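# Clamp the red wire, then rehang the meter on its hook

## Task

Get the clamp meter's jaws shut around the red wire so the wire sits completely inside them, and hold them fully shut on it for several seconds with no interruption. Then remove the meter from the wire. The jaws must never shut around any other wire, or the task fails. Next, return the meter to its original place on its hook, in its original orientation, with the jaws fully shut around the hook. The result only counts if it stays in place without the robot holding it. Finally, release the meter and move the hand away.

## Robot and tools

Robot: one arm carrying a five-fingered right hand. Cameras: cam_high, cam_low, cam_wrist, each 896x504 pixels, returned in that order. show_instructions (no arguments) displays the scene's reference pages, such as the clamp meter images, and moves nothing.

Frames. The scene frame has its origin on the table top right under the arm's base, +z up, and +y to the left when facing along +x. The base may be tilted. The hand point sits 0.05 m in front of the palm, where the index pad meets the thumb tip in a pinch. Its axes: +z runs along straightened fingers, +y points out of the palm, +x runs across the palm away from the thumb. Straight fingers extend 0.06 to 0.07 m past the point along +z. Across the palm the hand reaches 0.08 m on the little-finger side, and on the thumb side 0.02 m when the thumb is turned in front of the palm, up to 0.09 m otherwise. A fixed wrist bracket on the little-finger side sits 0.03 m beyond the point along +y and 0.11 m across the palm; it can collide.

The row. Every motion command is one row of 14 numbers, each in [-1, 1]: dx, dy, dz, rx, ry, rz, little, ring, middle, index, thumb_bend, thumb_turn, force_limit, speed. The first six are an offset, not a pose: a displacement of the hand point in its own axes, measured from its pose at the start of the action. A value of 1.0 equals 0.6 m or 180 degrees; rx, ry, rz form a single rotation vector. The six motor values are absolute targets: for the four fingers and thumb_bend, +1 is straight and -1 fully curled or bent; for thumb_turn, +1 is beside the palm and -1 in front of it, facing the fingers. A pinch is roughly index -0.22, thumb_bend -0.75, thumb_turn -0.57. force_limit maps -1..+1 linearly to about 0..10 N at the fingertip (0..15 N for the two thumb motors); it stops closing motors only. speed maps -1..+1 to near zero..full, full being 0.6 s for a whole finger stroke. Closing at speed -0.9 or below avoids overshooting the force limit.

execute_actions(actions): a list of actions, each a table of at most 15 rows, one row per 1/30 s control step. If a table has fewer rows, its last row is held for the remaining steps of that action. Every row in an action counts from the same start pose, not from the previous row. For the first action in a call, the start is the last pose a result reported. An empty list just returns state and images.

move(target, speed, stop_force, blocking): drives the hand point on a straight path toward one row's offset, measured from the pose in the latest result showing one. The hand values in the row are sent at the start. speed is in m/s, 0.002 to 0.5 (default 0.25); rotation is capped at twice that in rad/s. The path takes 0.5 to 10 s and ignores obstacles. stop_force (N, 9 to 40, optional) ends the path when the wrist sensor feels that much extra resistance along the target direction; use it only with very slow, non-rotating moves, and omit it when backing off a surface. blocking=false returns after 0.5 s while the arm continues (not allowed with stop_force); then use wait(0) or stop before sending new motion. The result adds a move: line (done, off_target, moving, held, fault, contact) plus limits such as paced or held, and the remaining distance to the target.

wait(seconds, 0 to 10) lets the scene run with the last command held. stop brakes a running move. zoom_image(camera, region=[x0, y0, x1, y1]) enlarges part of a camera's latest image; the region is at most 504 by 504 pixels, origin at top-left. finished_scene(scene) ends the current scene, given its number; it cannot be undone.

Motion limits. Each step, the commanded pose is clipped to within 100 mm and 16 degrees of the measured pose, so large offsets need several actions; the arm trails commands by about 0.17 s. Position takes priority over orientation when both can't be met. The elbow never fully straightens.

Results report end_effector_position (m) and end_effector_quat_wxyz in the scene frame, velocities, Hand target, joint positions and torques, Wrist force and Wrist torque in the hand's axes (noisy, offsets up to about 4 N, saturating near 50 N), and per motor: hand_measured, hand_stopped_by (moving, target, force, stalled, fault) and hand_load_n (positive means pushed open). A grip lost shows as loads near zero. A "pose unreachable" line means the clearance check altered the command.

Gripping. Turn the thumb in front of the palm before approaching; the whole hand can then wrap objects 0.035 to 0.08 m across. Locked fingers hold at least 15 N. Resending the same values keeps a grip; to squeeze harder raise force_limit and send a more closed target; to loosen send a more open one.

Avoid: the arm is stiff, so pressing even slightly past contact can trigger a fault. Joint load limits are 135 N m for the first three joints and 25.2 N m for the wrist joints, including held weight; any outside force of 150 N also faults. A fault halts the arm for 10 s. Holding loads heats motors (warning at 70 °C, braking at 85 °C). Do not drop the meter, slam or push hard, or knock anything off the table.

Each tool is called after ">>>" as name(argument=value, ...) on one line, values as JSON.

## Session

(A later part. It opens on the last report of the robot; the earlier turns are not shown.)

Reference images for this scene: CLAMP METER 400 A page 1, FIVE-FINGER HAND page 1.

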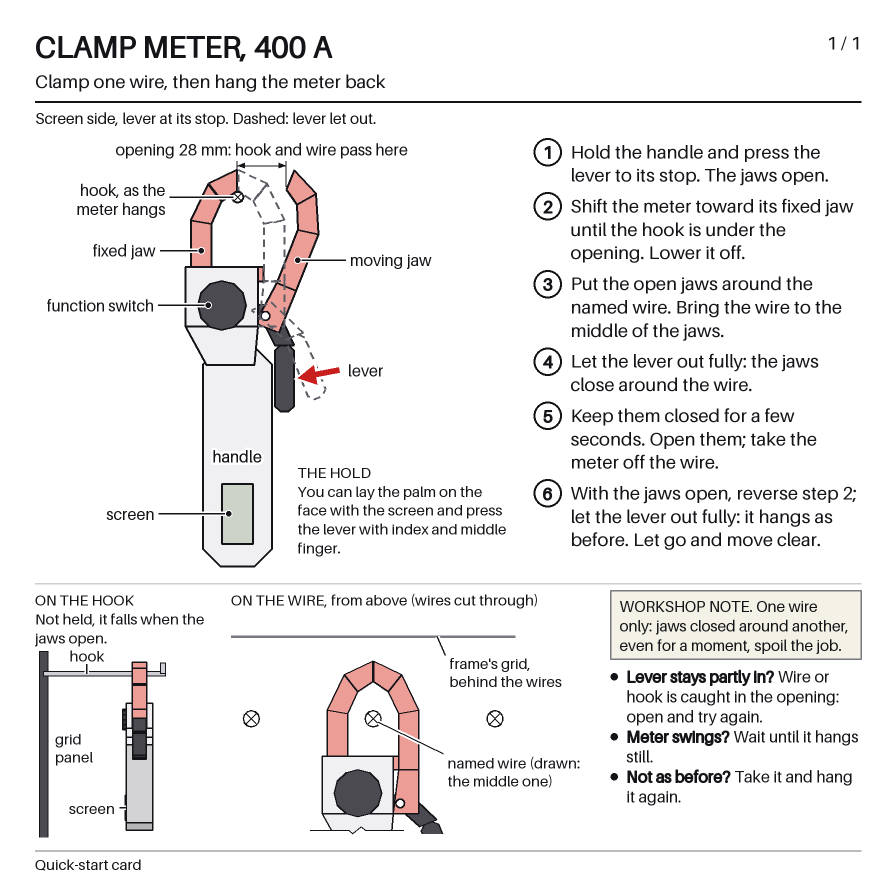

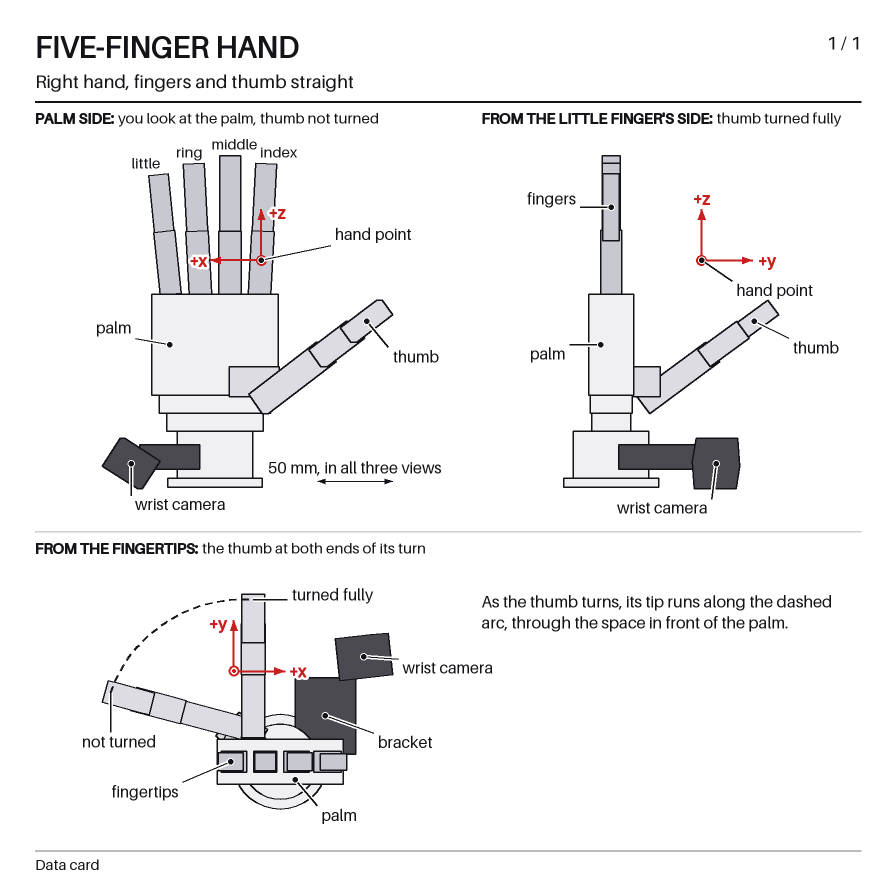

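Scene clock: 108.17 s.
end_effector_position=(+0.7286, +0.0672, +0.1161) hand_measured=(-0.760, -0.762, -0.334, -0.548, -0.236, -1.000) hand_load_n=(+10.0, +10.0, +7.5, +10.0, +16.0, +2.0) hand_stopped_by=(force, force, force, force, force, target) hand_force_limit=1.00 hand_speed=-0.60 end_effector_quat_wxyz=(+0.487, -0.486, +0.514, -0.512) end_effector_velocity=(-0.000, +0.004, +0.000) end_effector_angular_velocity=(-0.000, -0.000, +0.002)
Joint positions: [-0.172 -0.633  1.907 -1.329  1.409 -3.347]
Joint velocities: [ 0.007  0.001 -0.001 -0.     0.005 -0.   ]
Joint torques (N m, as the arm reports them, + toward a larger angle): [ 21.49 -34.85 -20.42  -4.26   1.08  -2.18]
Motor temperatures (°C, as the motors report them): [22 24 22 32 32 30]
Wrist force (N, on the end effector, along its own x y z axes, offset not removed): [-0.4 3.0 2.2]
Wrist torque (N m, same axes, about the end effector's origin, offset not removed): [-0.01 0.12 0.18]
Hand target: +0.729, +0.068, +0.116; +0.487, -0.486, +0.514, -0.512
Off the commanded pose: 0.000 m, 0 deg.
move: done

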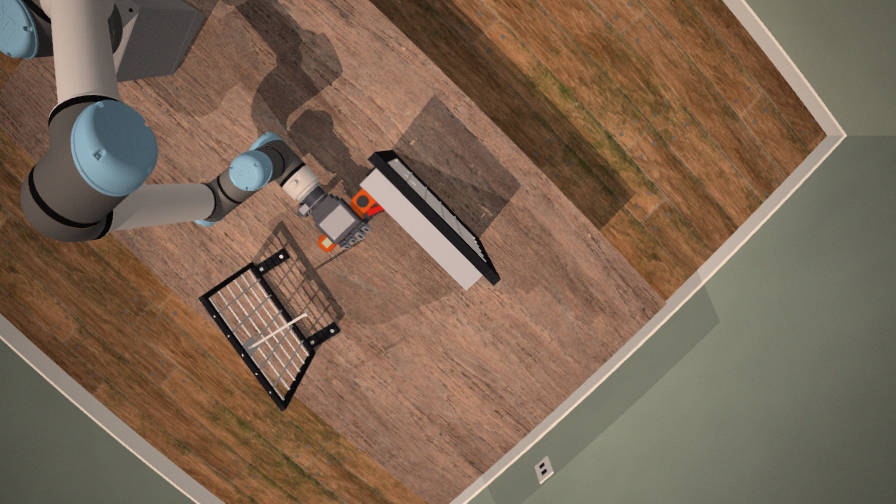

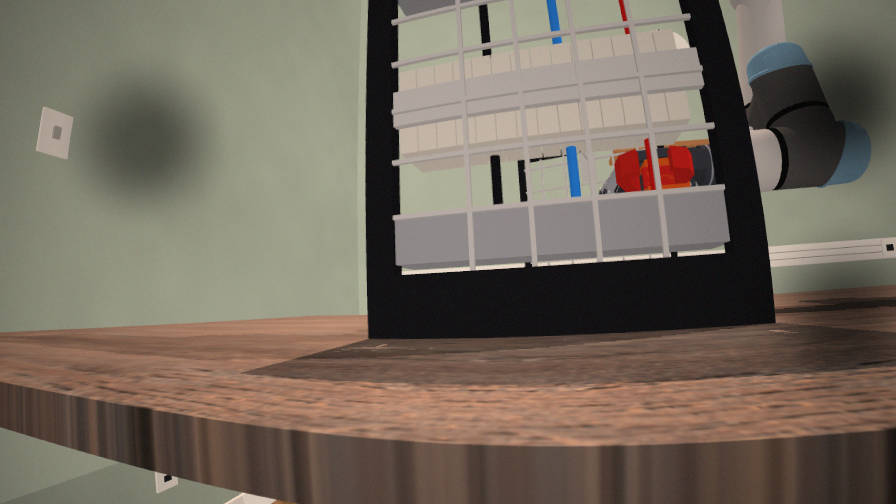

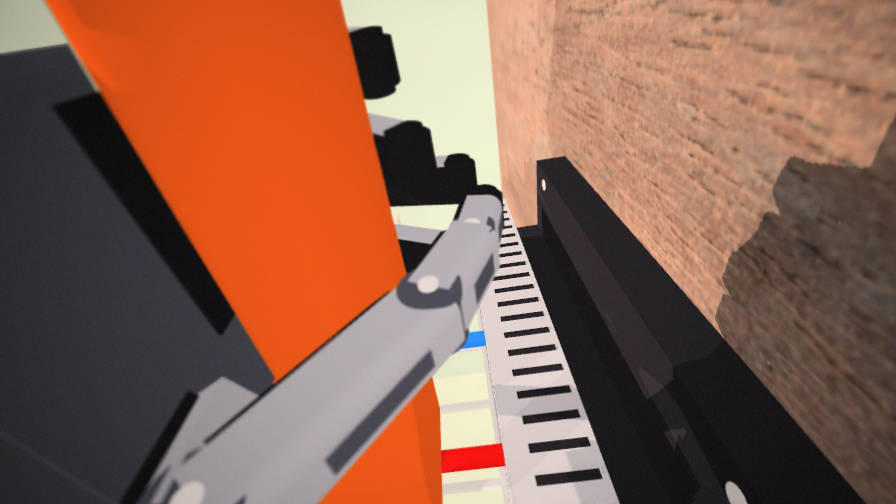

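>>> move(target=[-0.035,0,0,0,0,0,-1,-1,-1,-1,-1,-1,1,-0.6], speed=0.012, stop_force=9)

>>> move(target=[0,0,0.022,0,0,0,-1,-1,-1,-1,-1,-1,1,-0.6], speed=0.012, stop_force=9)

>>> move(target=[0,0,0,0,0,0,-1,-1,0.8,0.8,-1,-1,1,-0.5])

>>> zoom_image(camera="cam_low", region=[550, 100, 750, 220])

Scene clock: 116.73 s.
end_effector_position=(+0.7297, +0.0879, +0.1162) hand_measured=(-0.760, -0.762, -0.334, -0.548, -0.236, -1.000) hand_load_n=(+10.0, +10.0, +7.5, +10.0, +16.0, +2.0) hand_stopped_by=(force, force, force, force, force, target) hand_force_limit=1.00 hand_speed=-0.60 end_effector_quat_wxyz=(+0.487, -0.486, +0.514, -0.512) end_effector_velocity=(-0.001, +0.005, -0.001) end_effector_angular_velocity=(+0.000, +0.002, +0.003)
Joint positions: [-0.129 -0.62   1.895 -1.329  1.452 -3.349]
Joint velocities: [ 0.009  0.003 -0.001  0.001  0.006 -0.   ]
Joint torques (N m, as the arm reports them, + toward a larger angle): [ 21.56 -35.28 -21.75   0.24   1.36  -2.26]
Motor temperatures (°C, as the motors report them): [22 24 22 32 32 30]
Wrist force (N, on the end effector, along its own x y z axes, offset not removed): [3.2 -1.0 3.2]
Wrist torque (N m, same axes, about the end effector's origin, offset not removed): [-0.57 -0.49 0.15]
Hand target: +0.730, +0.088, +0.116; +0.487, -0.486, +0.514, -0.512
Off the commanded pose: 0.000 m, 0 deg.
move: done

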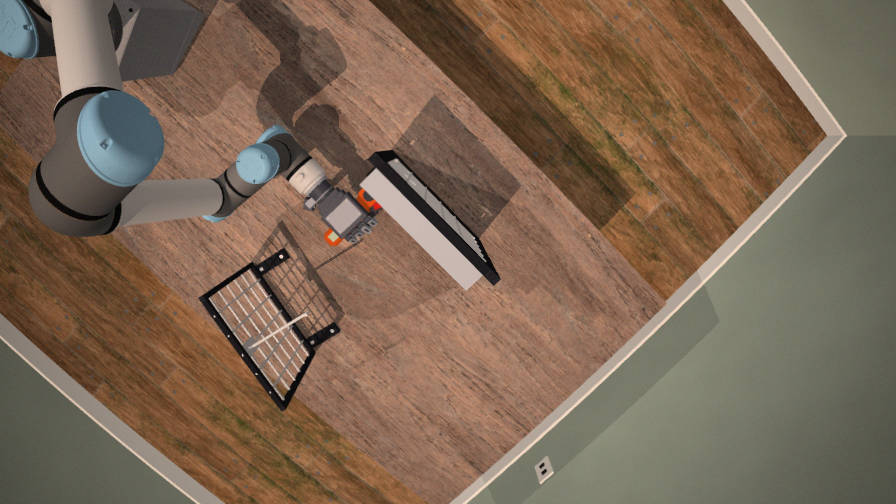

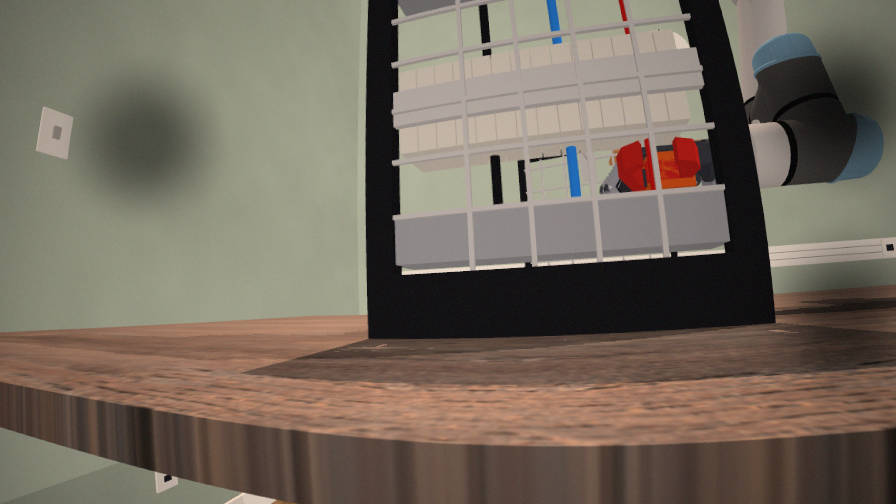

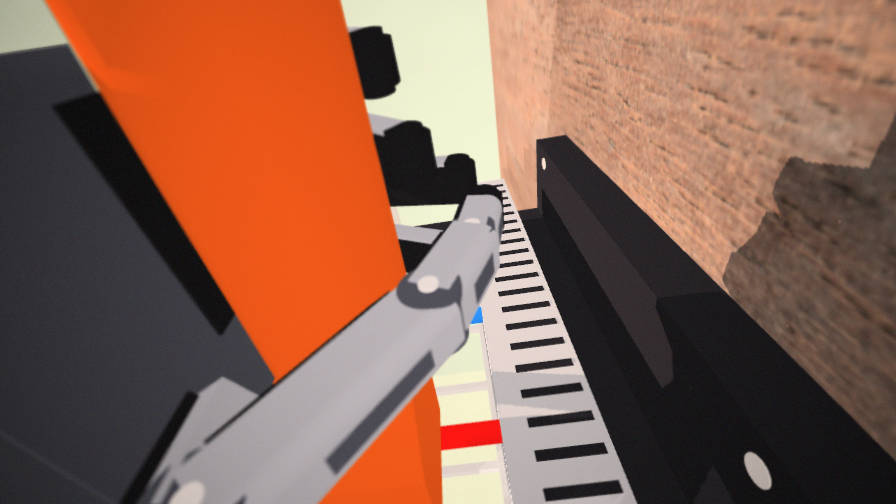

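Scene clock: 118.07 s.
end_effector_position=(+0.7425, +0.0872, +0.1162) hand_measured=(-0.760, -0.762, -0.334, -0.548, -0.236, -1.000) hand_load_n=(+10.0, +10.0, +7.5, +10.0, +16.0, +2.0) hand_stopped_by=(force, force, force, force, force, target) hand_force_limit=1.00 hand_speed=-0.60 end_effector_quat_wxyz=(+0.487, -0.486, +0.514, -0.512) end_effector_velocity=(+0.004, -0.000, +0.000) end_effector_angular_velocity=(-0.000, -0.002, -0.002)
Joint positions: [-0.125 -0.612  1.856 -1.299  1.455 -3.35 ]
Joint velocities: [ 0.002  0.002 -0.01   0.006  0.004 -0.   ]
Joint torques (N m, as the arm reports them, + toward a larger angle): [ 22.22 -35.16 -21.92   0.33   1.16  -2.19]
Motor temperatures (°C, as the motors report them): [22 24 22 32 32 30]
Wrist force (N, on the end effector, along its own x y z axes, offset not removed): [-0.3 0.1 -2.1]
Wrist torque (N m, same axes, about the end effector's origin, offset not removed): [-0.02 0.03 0.06]
Hand target: +0.743, +0.087, +0.116; +0.487, -0.486, +0.514, -0.512
Off the commanded pose: 0.000 m, 0 deg.
move: done

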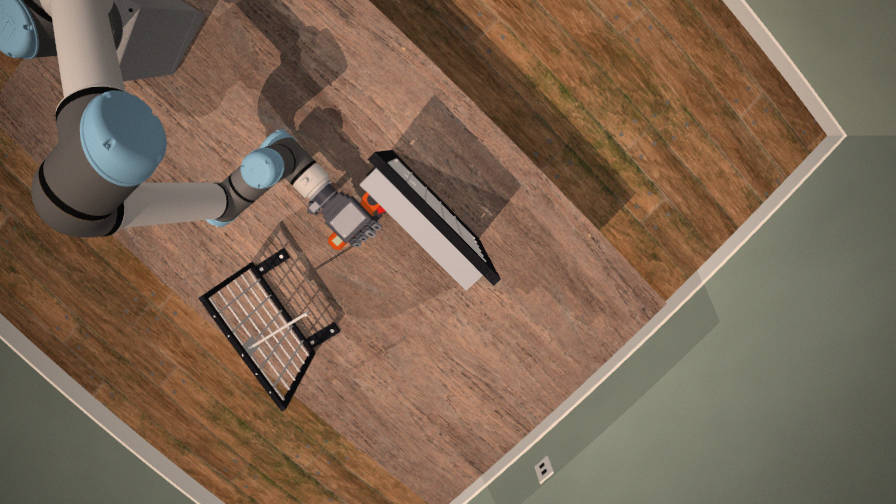

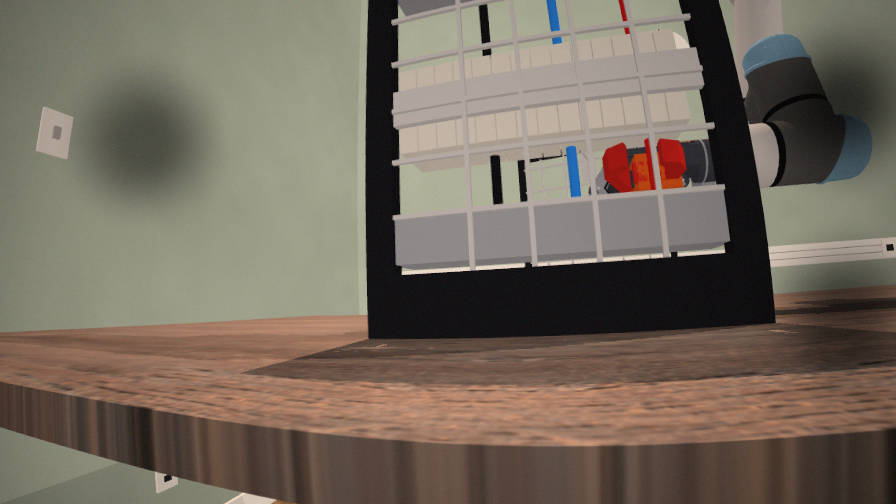

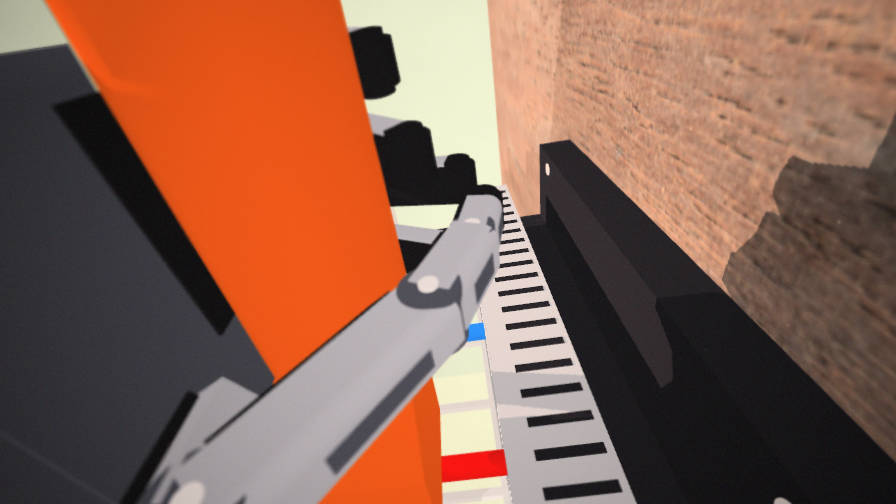

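Scene clock: 119.97 s.
end_effector_position=(+0.7425, +0.0872, +0.1162) hand_measured=(-0.760, -0.762, +0.800, +0.800, -0.238, -1.000) hand_load_n=(+10.5, +10.5, +0.0, +0.0, +12.5, +2.5) hand_stopped_by=(force, force, target, target, force, target) hand_force_limit=1.00 hand_speed=-0.50 end_effector_quat_wxyz=(+0.487, -0.486, +0.514, -0.512) end_effector_velocity=(-0.000, -0.000, -0.000) end_effector_angular_velocity=(-0.000, +0.000, -0.000)
Joint positions: [-0.125 -0.612  1.856 -1.299  1.455 -3.35 ]
Joint velocities: [-0.001  0.     0.    -0.    -0.    -0.   ]
Joint torques (N m, as the arm reports them, + toward a larger angle): [  3.58 -47.66   6.24  -4.21  -2.17  -1.85]
Motor temperatures (°C, as the motors report them): [22 24 22 32 32 30]
Wrist force (N, on the end effector, along its own x y z axes, offset not removed): [-0.9 3.1 -0.7]
Wrist torque (N m, same axes, about the end effector's origin, offset not removed): [0.17 0.19 0.26]
Hand target: +0.743, +0.087, +0.116; +0.487, -0.486, +0.514, -0.512
Off the commanded pose: 0.000 m, 0 deg.
move: done

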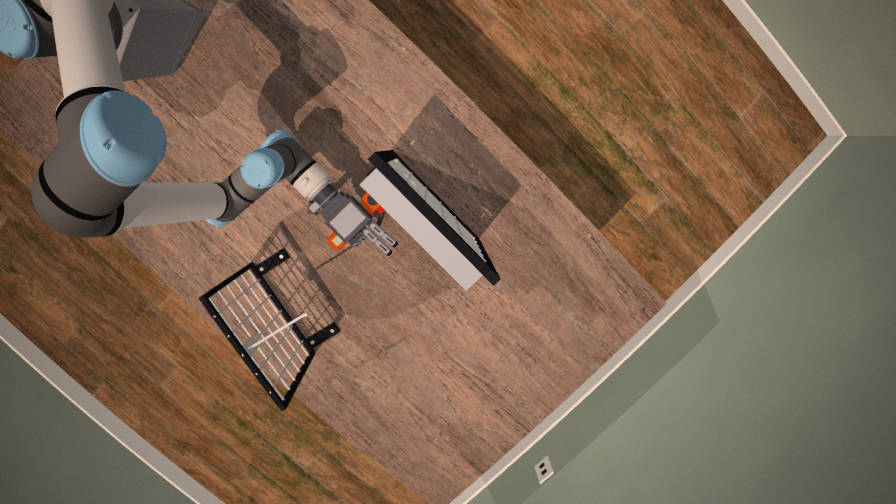

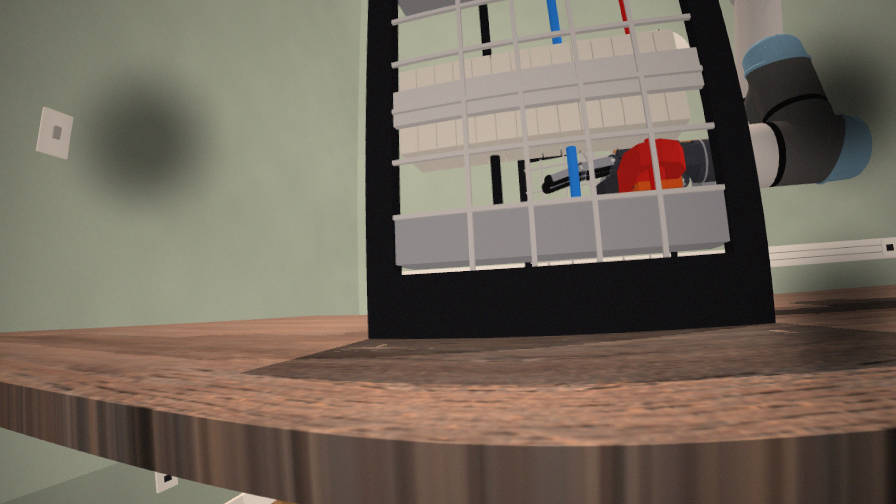

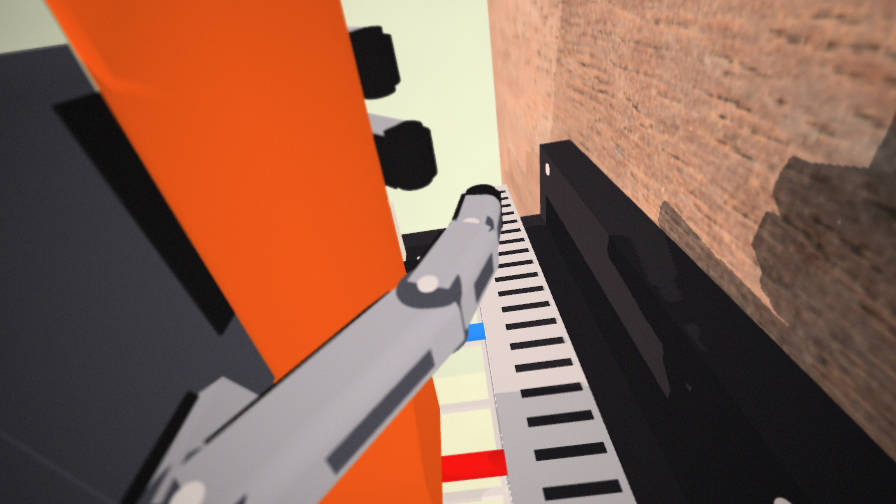

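Region (550, 100, 750, 220) of cam_low's 896x504 image, scaled by 2.520, with more detail than that image has; it fills the top 302 rows of this view, and the rest is white.

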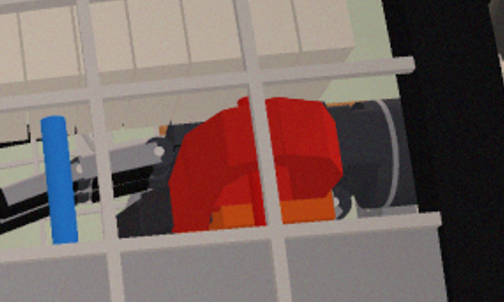

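>>> wait(seconds=5)

>>> move(target=[0,0,0,0,0,0,-1,-1,-1,-1,-1,-1,1,-0.6])

>>> move(target=[0,0,-0.022,0,0,0,-1,-1,-1,-1,-1,-1,1,-0.6], speed=0.012, stop_force=9)

>>> move(target=[0.17,0,0,0,0,0,-1,-1,-1,-1,-1,-1,1,-0.6], speed=0.025, stop_force=9)

Scene clock: 146.50 s.
end_effector_position=(+0.7425, +0.0872, +0.1162) hand_measured=(-0.760, -0.762, +0.800, +0.800, -0.238, -1.000) hand_load_n=(+10.5, +10.5, +0.0, +0.0, +12.5, +2.5) hand_stopped_by=(force, force, target, target, force, target) hand_force_limit=1.00 hand_speed=-0.50 end_effector_quat_wxyz=(+0.487, -0.486, +0.514, -0.512) end_effector_velocity=(-0.000, -0.000, -0.001) end_effector_angular_velocity=(+0.000, +0.002, -0.001)
Joint positions: [-0.125 -0.612  1.856 -1.299  1.455 -3.35 ]
Joint velocities: [-0.     0.002 -0.     0.     0.001 -0.   ]
Joint torques (N m, as the arm reports them, + toward a larger angle): [  2.92 -46.99   5.61  -4.03  -2.11   0.15]
Motor temperatures (°C, as the motors report them): [22 24 22 32 32 30]
Wrist force (N, on the end effector, along its own x y z axes, offset not removed): [-1.5 2.9 -2.6]
Wrist torque (N m, same axes, about the end effector's origin, offset not removed): [0.38 0.34 -0.03]
Hand target: +0.743, +0.087, +0.116; +0.487, -0.486, +0.514, -0.512
Off the commanded pose: 0.000 m, 0 deg.
wait: 5.00 s; at rest from the start

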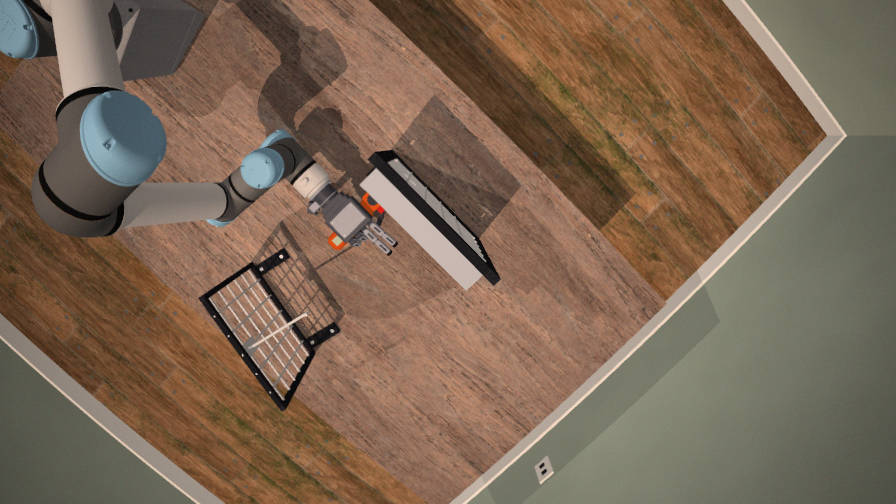

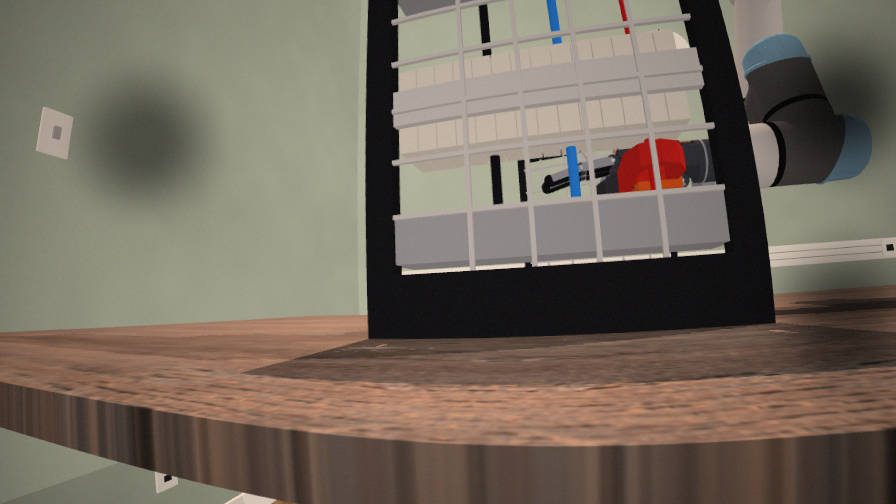

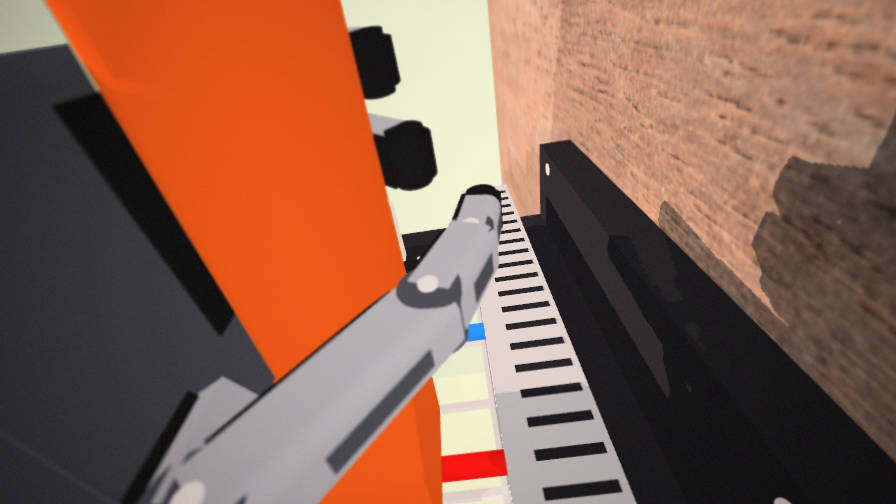

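Scene clock: 148.77 s.
end_effector_position=(+0.7425, +0.0872, +0.1162) hand_measured=(-0.760, -0.762, -0.334, -0.528, -0.236, -1.000) hand_load_n=(+10.0, +10.0, +7.5, +9.0, +15.5, +2.0) hand_stopped_by=(force, force, force, force, force, target) hand_force_limit=1.00 hand_speed=-0.60 end_effector_quat_wxyz=(+0.487, -0.486, +0.514, -0.512) end_effector_velocity=(-0.000, +0.001, +0.000) end_effector_angular_velocity=(-0.000, -0.000, +0.002)
Joint positions: [-0.125 -0.612  1.856 -1.299  1.455 -3.35 ]
Joint velocities: [ 0.001 -0.     0.001 -0.    -0.001 -0.   ]
Joint torques (N m, as the arm reports them, + toward a larger angle): [  3.71 -46.96   5.14  -3.92  -1.66   0.25]
Motor temperatures (°C, as the motors report them): [22 24 22 32 32 30]
Wrist force (N, on the end effector, along its own x y z axes, offset not removed): [-2.2 0.3 2.1]
Wrist torque (N m, same axes, about the end effector's origin, offset not removed): [-0.41 0.26 -0.14]
Hand target: +0.743, +0.087, +0.116; +0.487, -0.486, +0.514, -0.512
Off the commanded pose: 0.000 m, 0 deg.
move: done

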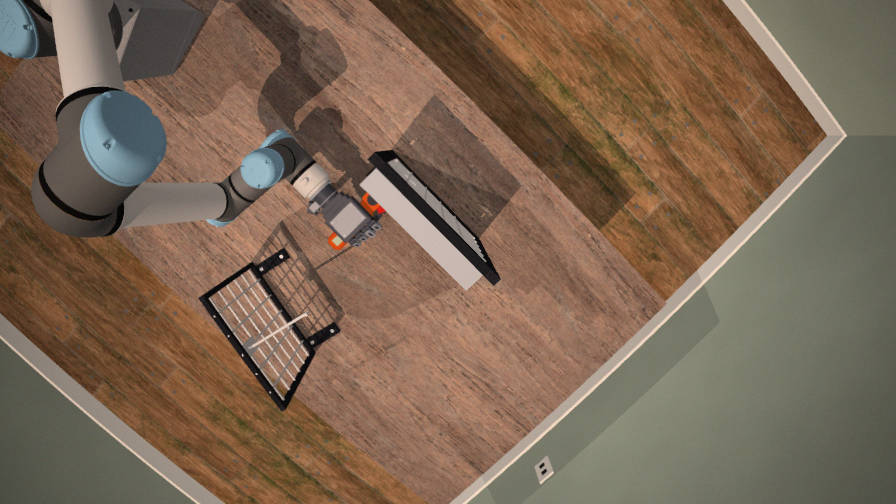

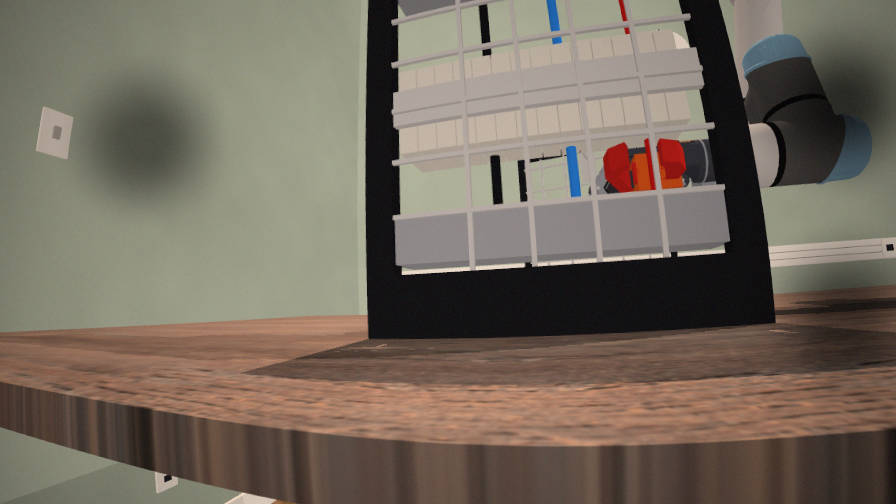

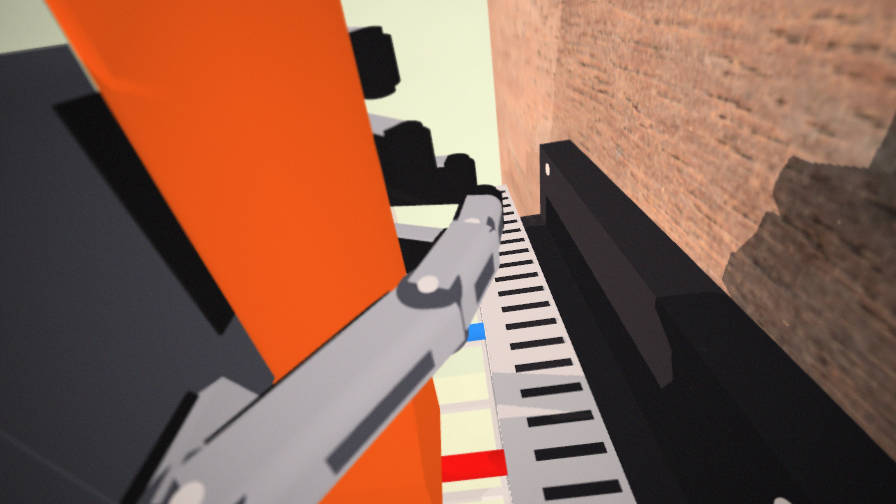

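Scene clock: 150.10 s.
end_effector_position=(+0.7297, +0.0879, +0.1162) hand_measured=(-0.760, -0.762, -0.334, -0.528, -0.236, -1.000) hand_load_n=(+10.0, +10.0, +7.5, +9.0, +15.5, +2.0) hand_stopped_by=(force, force, force, force, force, target) hand_force_limit=1.00 hand_speed=-0.60 end_effector_quat_wxyz=(+0.487, -0.486, +0.514, -0.512) end_effector_velocity=(-0.003, -0.000, +0.000) end_effector_angular_velocity=(-0.000, -0.000, -0.001)
Joint positions: [-0.129 -0.62   1.895 -1.329  1.452 -3.349]
Joint velocities: [-0.001 -0.002  0.008 -0.007  0.     0.   ]
Joint torques (N m, as the arm reports them, + toward a larger angle): [  3.23 -46.82   5.84  -4.4   -2.21   2.63]
Motor temperatures (°C, as the motors report them): [22 24 22 32 32 30]
Wrist force (N, on the end effector, along its own x y z axes, offset not removed): [0.0 3.1 3.9]
Wrist torque (N m, same axes, about the end effector's origin, offset not removed): [0.11 -0.04 0.09]
Hand target: +0.729, +0.088, +0.116; +0.487, -0.486, +0.514, -0.512
Off the commanded pose: 0.000 m, 0 deg.
move: done

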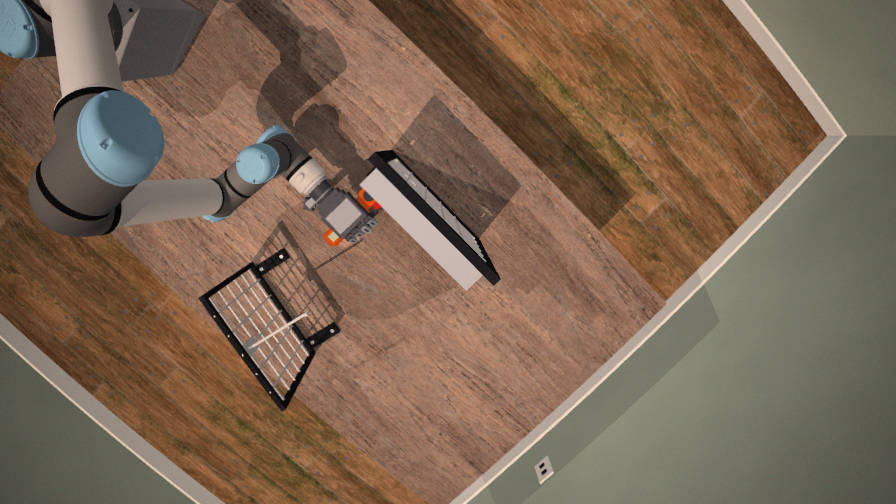

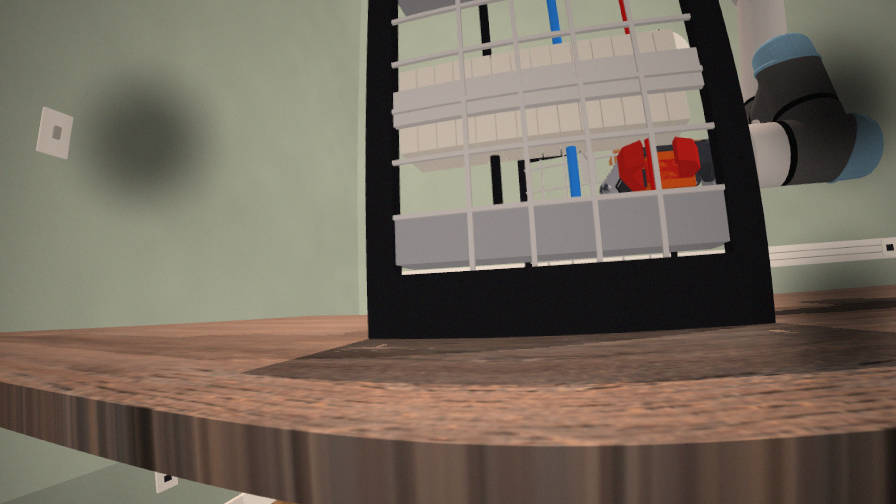

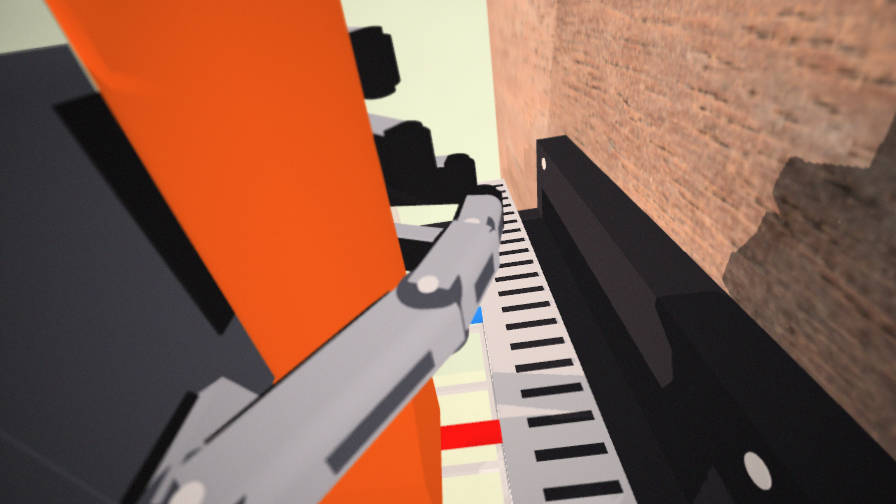

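Scene clock: 154.50 s.
end_effector_position=(+0.7244, -0.0137, +0.1159) hand_measured=(-0.760, -0.762, -0.334, -0.528, -0.236, -1.000) hand_load_n=(+10.0, +10.0, +7.5, +9.0, +15.5, +2.0) hand_stopped_by=(force, force, force, force, force, target) hand_force_limit=1.00 hand_speed=-0.60 end_effector_quat_wxyz=(+0.487, -0.486, +0.514, -0.512) end_effector_velocity=(-0.001, -0.002, -0.000) end_effector_angular_velocity=(+0.001, +0.001, +0.001)
Joint positions: [-0.339 -0.677  1.932 -1.312  1.242 -3.338]
Joint velocities: [-0.005 -0.001  0.002  0.001 -0.007  0.   ]
Joint torques (N m, as the arm reports them, + toward a larger angle): [  2.43 -46.21   7.69   0.34  -2.11   2.64]
Motor temperatures (°C, as the motors report them): [22 24 22 32 32 30]
Wrist force (N, on the end effector, along its own x y z axes, offset not removed): [2.4 0.5 0.5]
Wrist torque (N m, same axes, about the end effector's origin, offset not removed): [-0.20 -0.24 0.15]
Hand target: +0.724, -0.014, +0.116; +0.487, -0.486, +0.514, -0.512
Off the commanded pose: 0.000 m, 0 deg.
move: done

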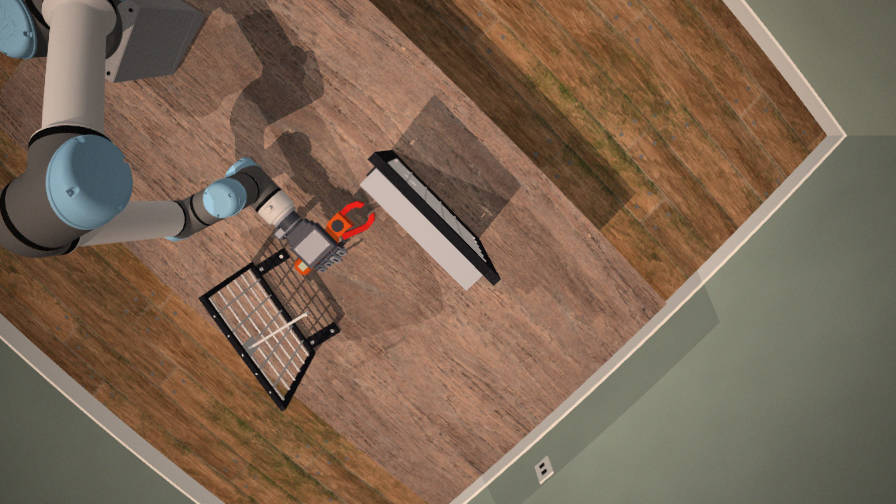

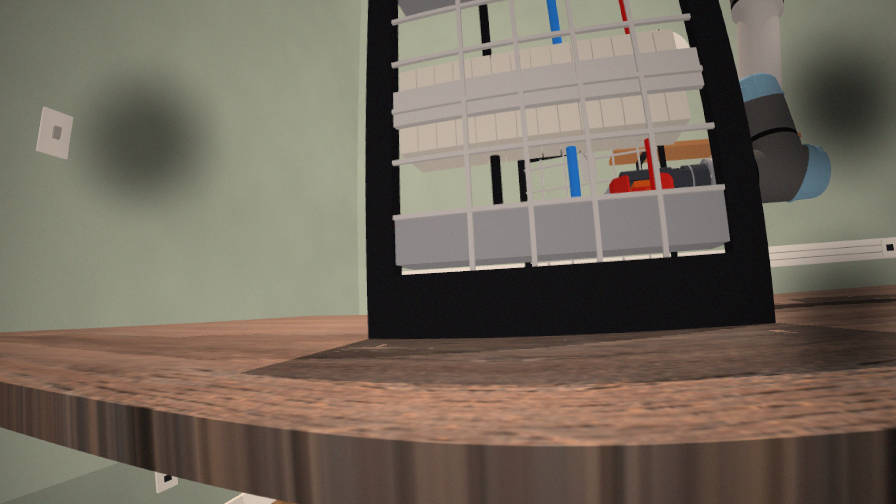

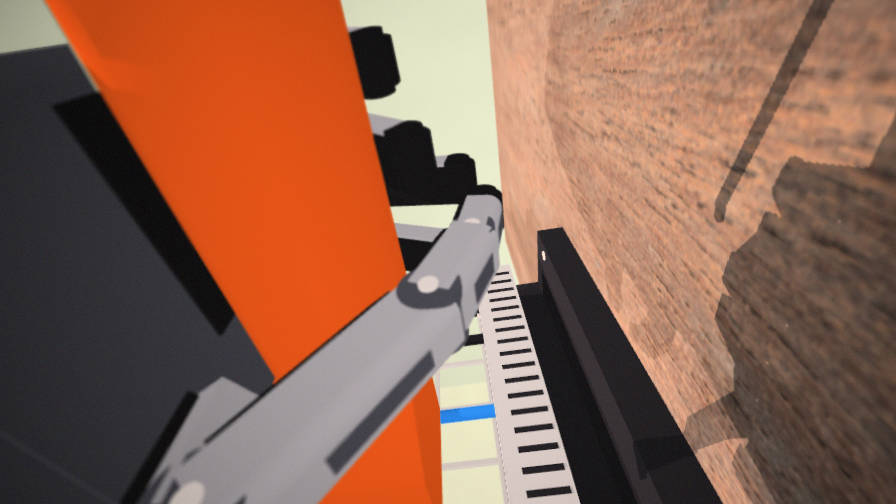

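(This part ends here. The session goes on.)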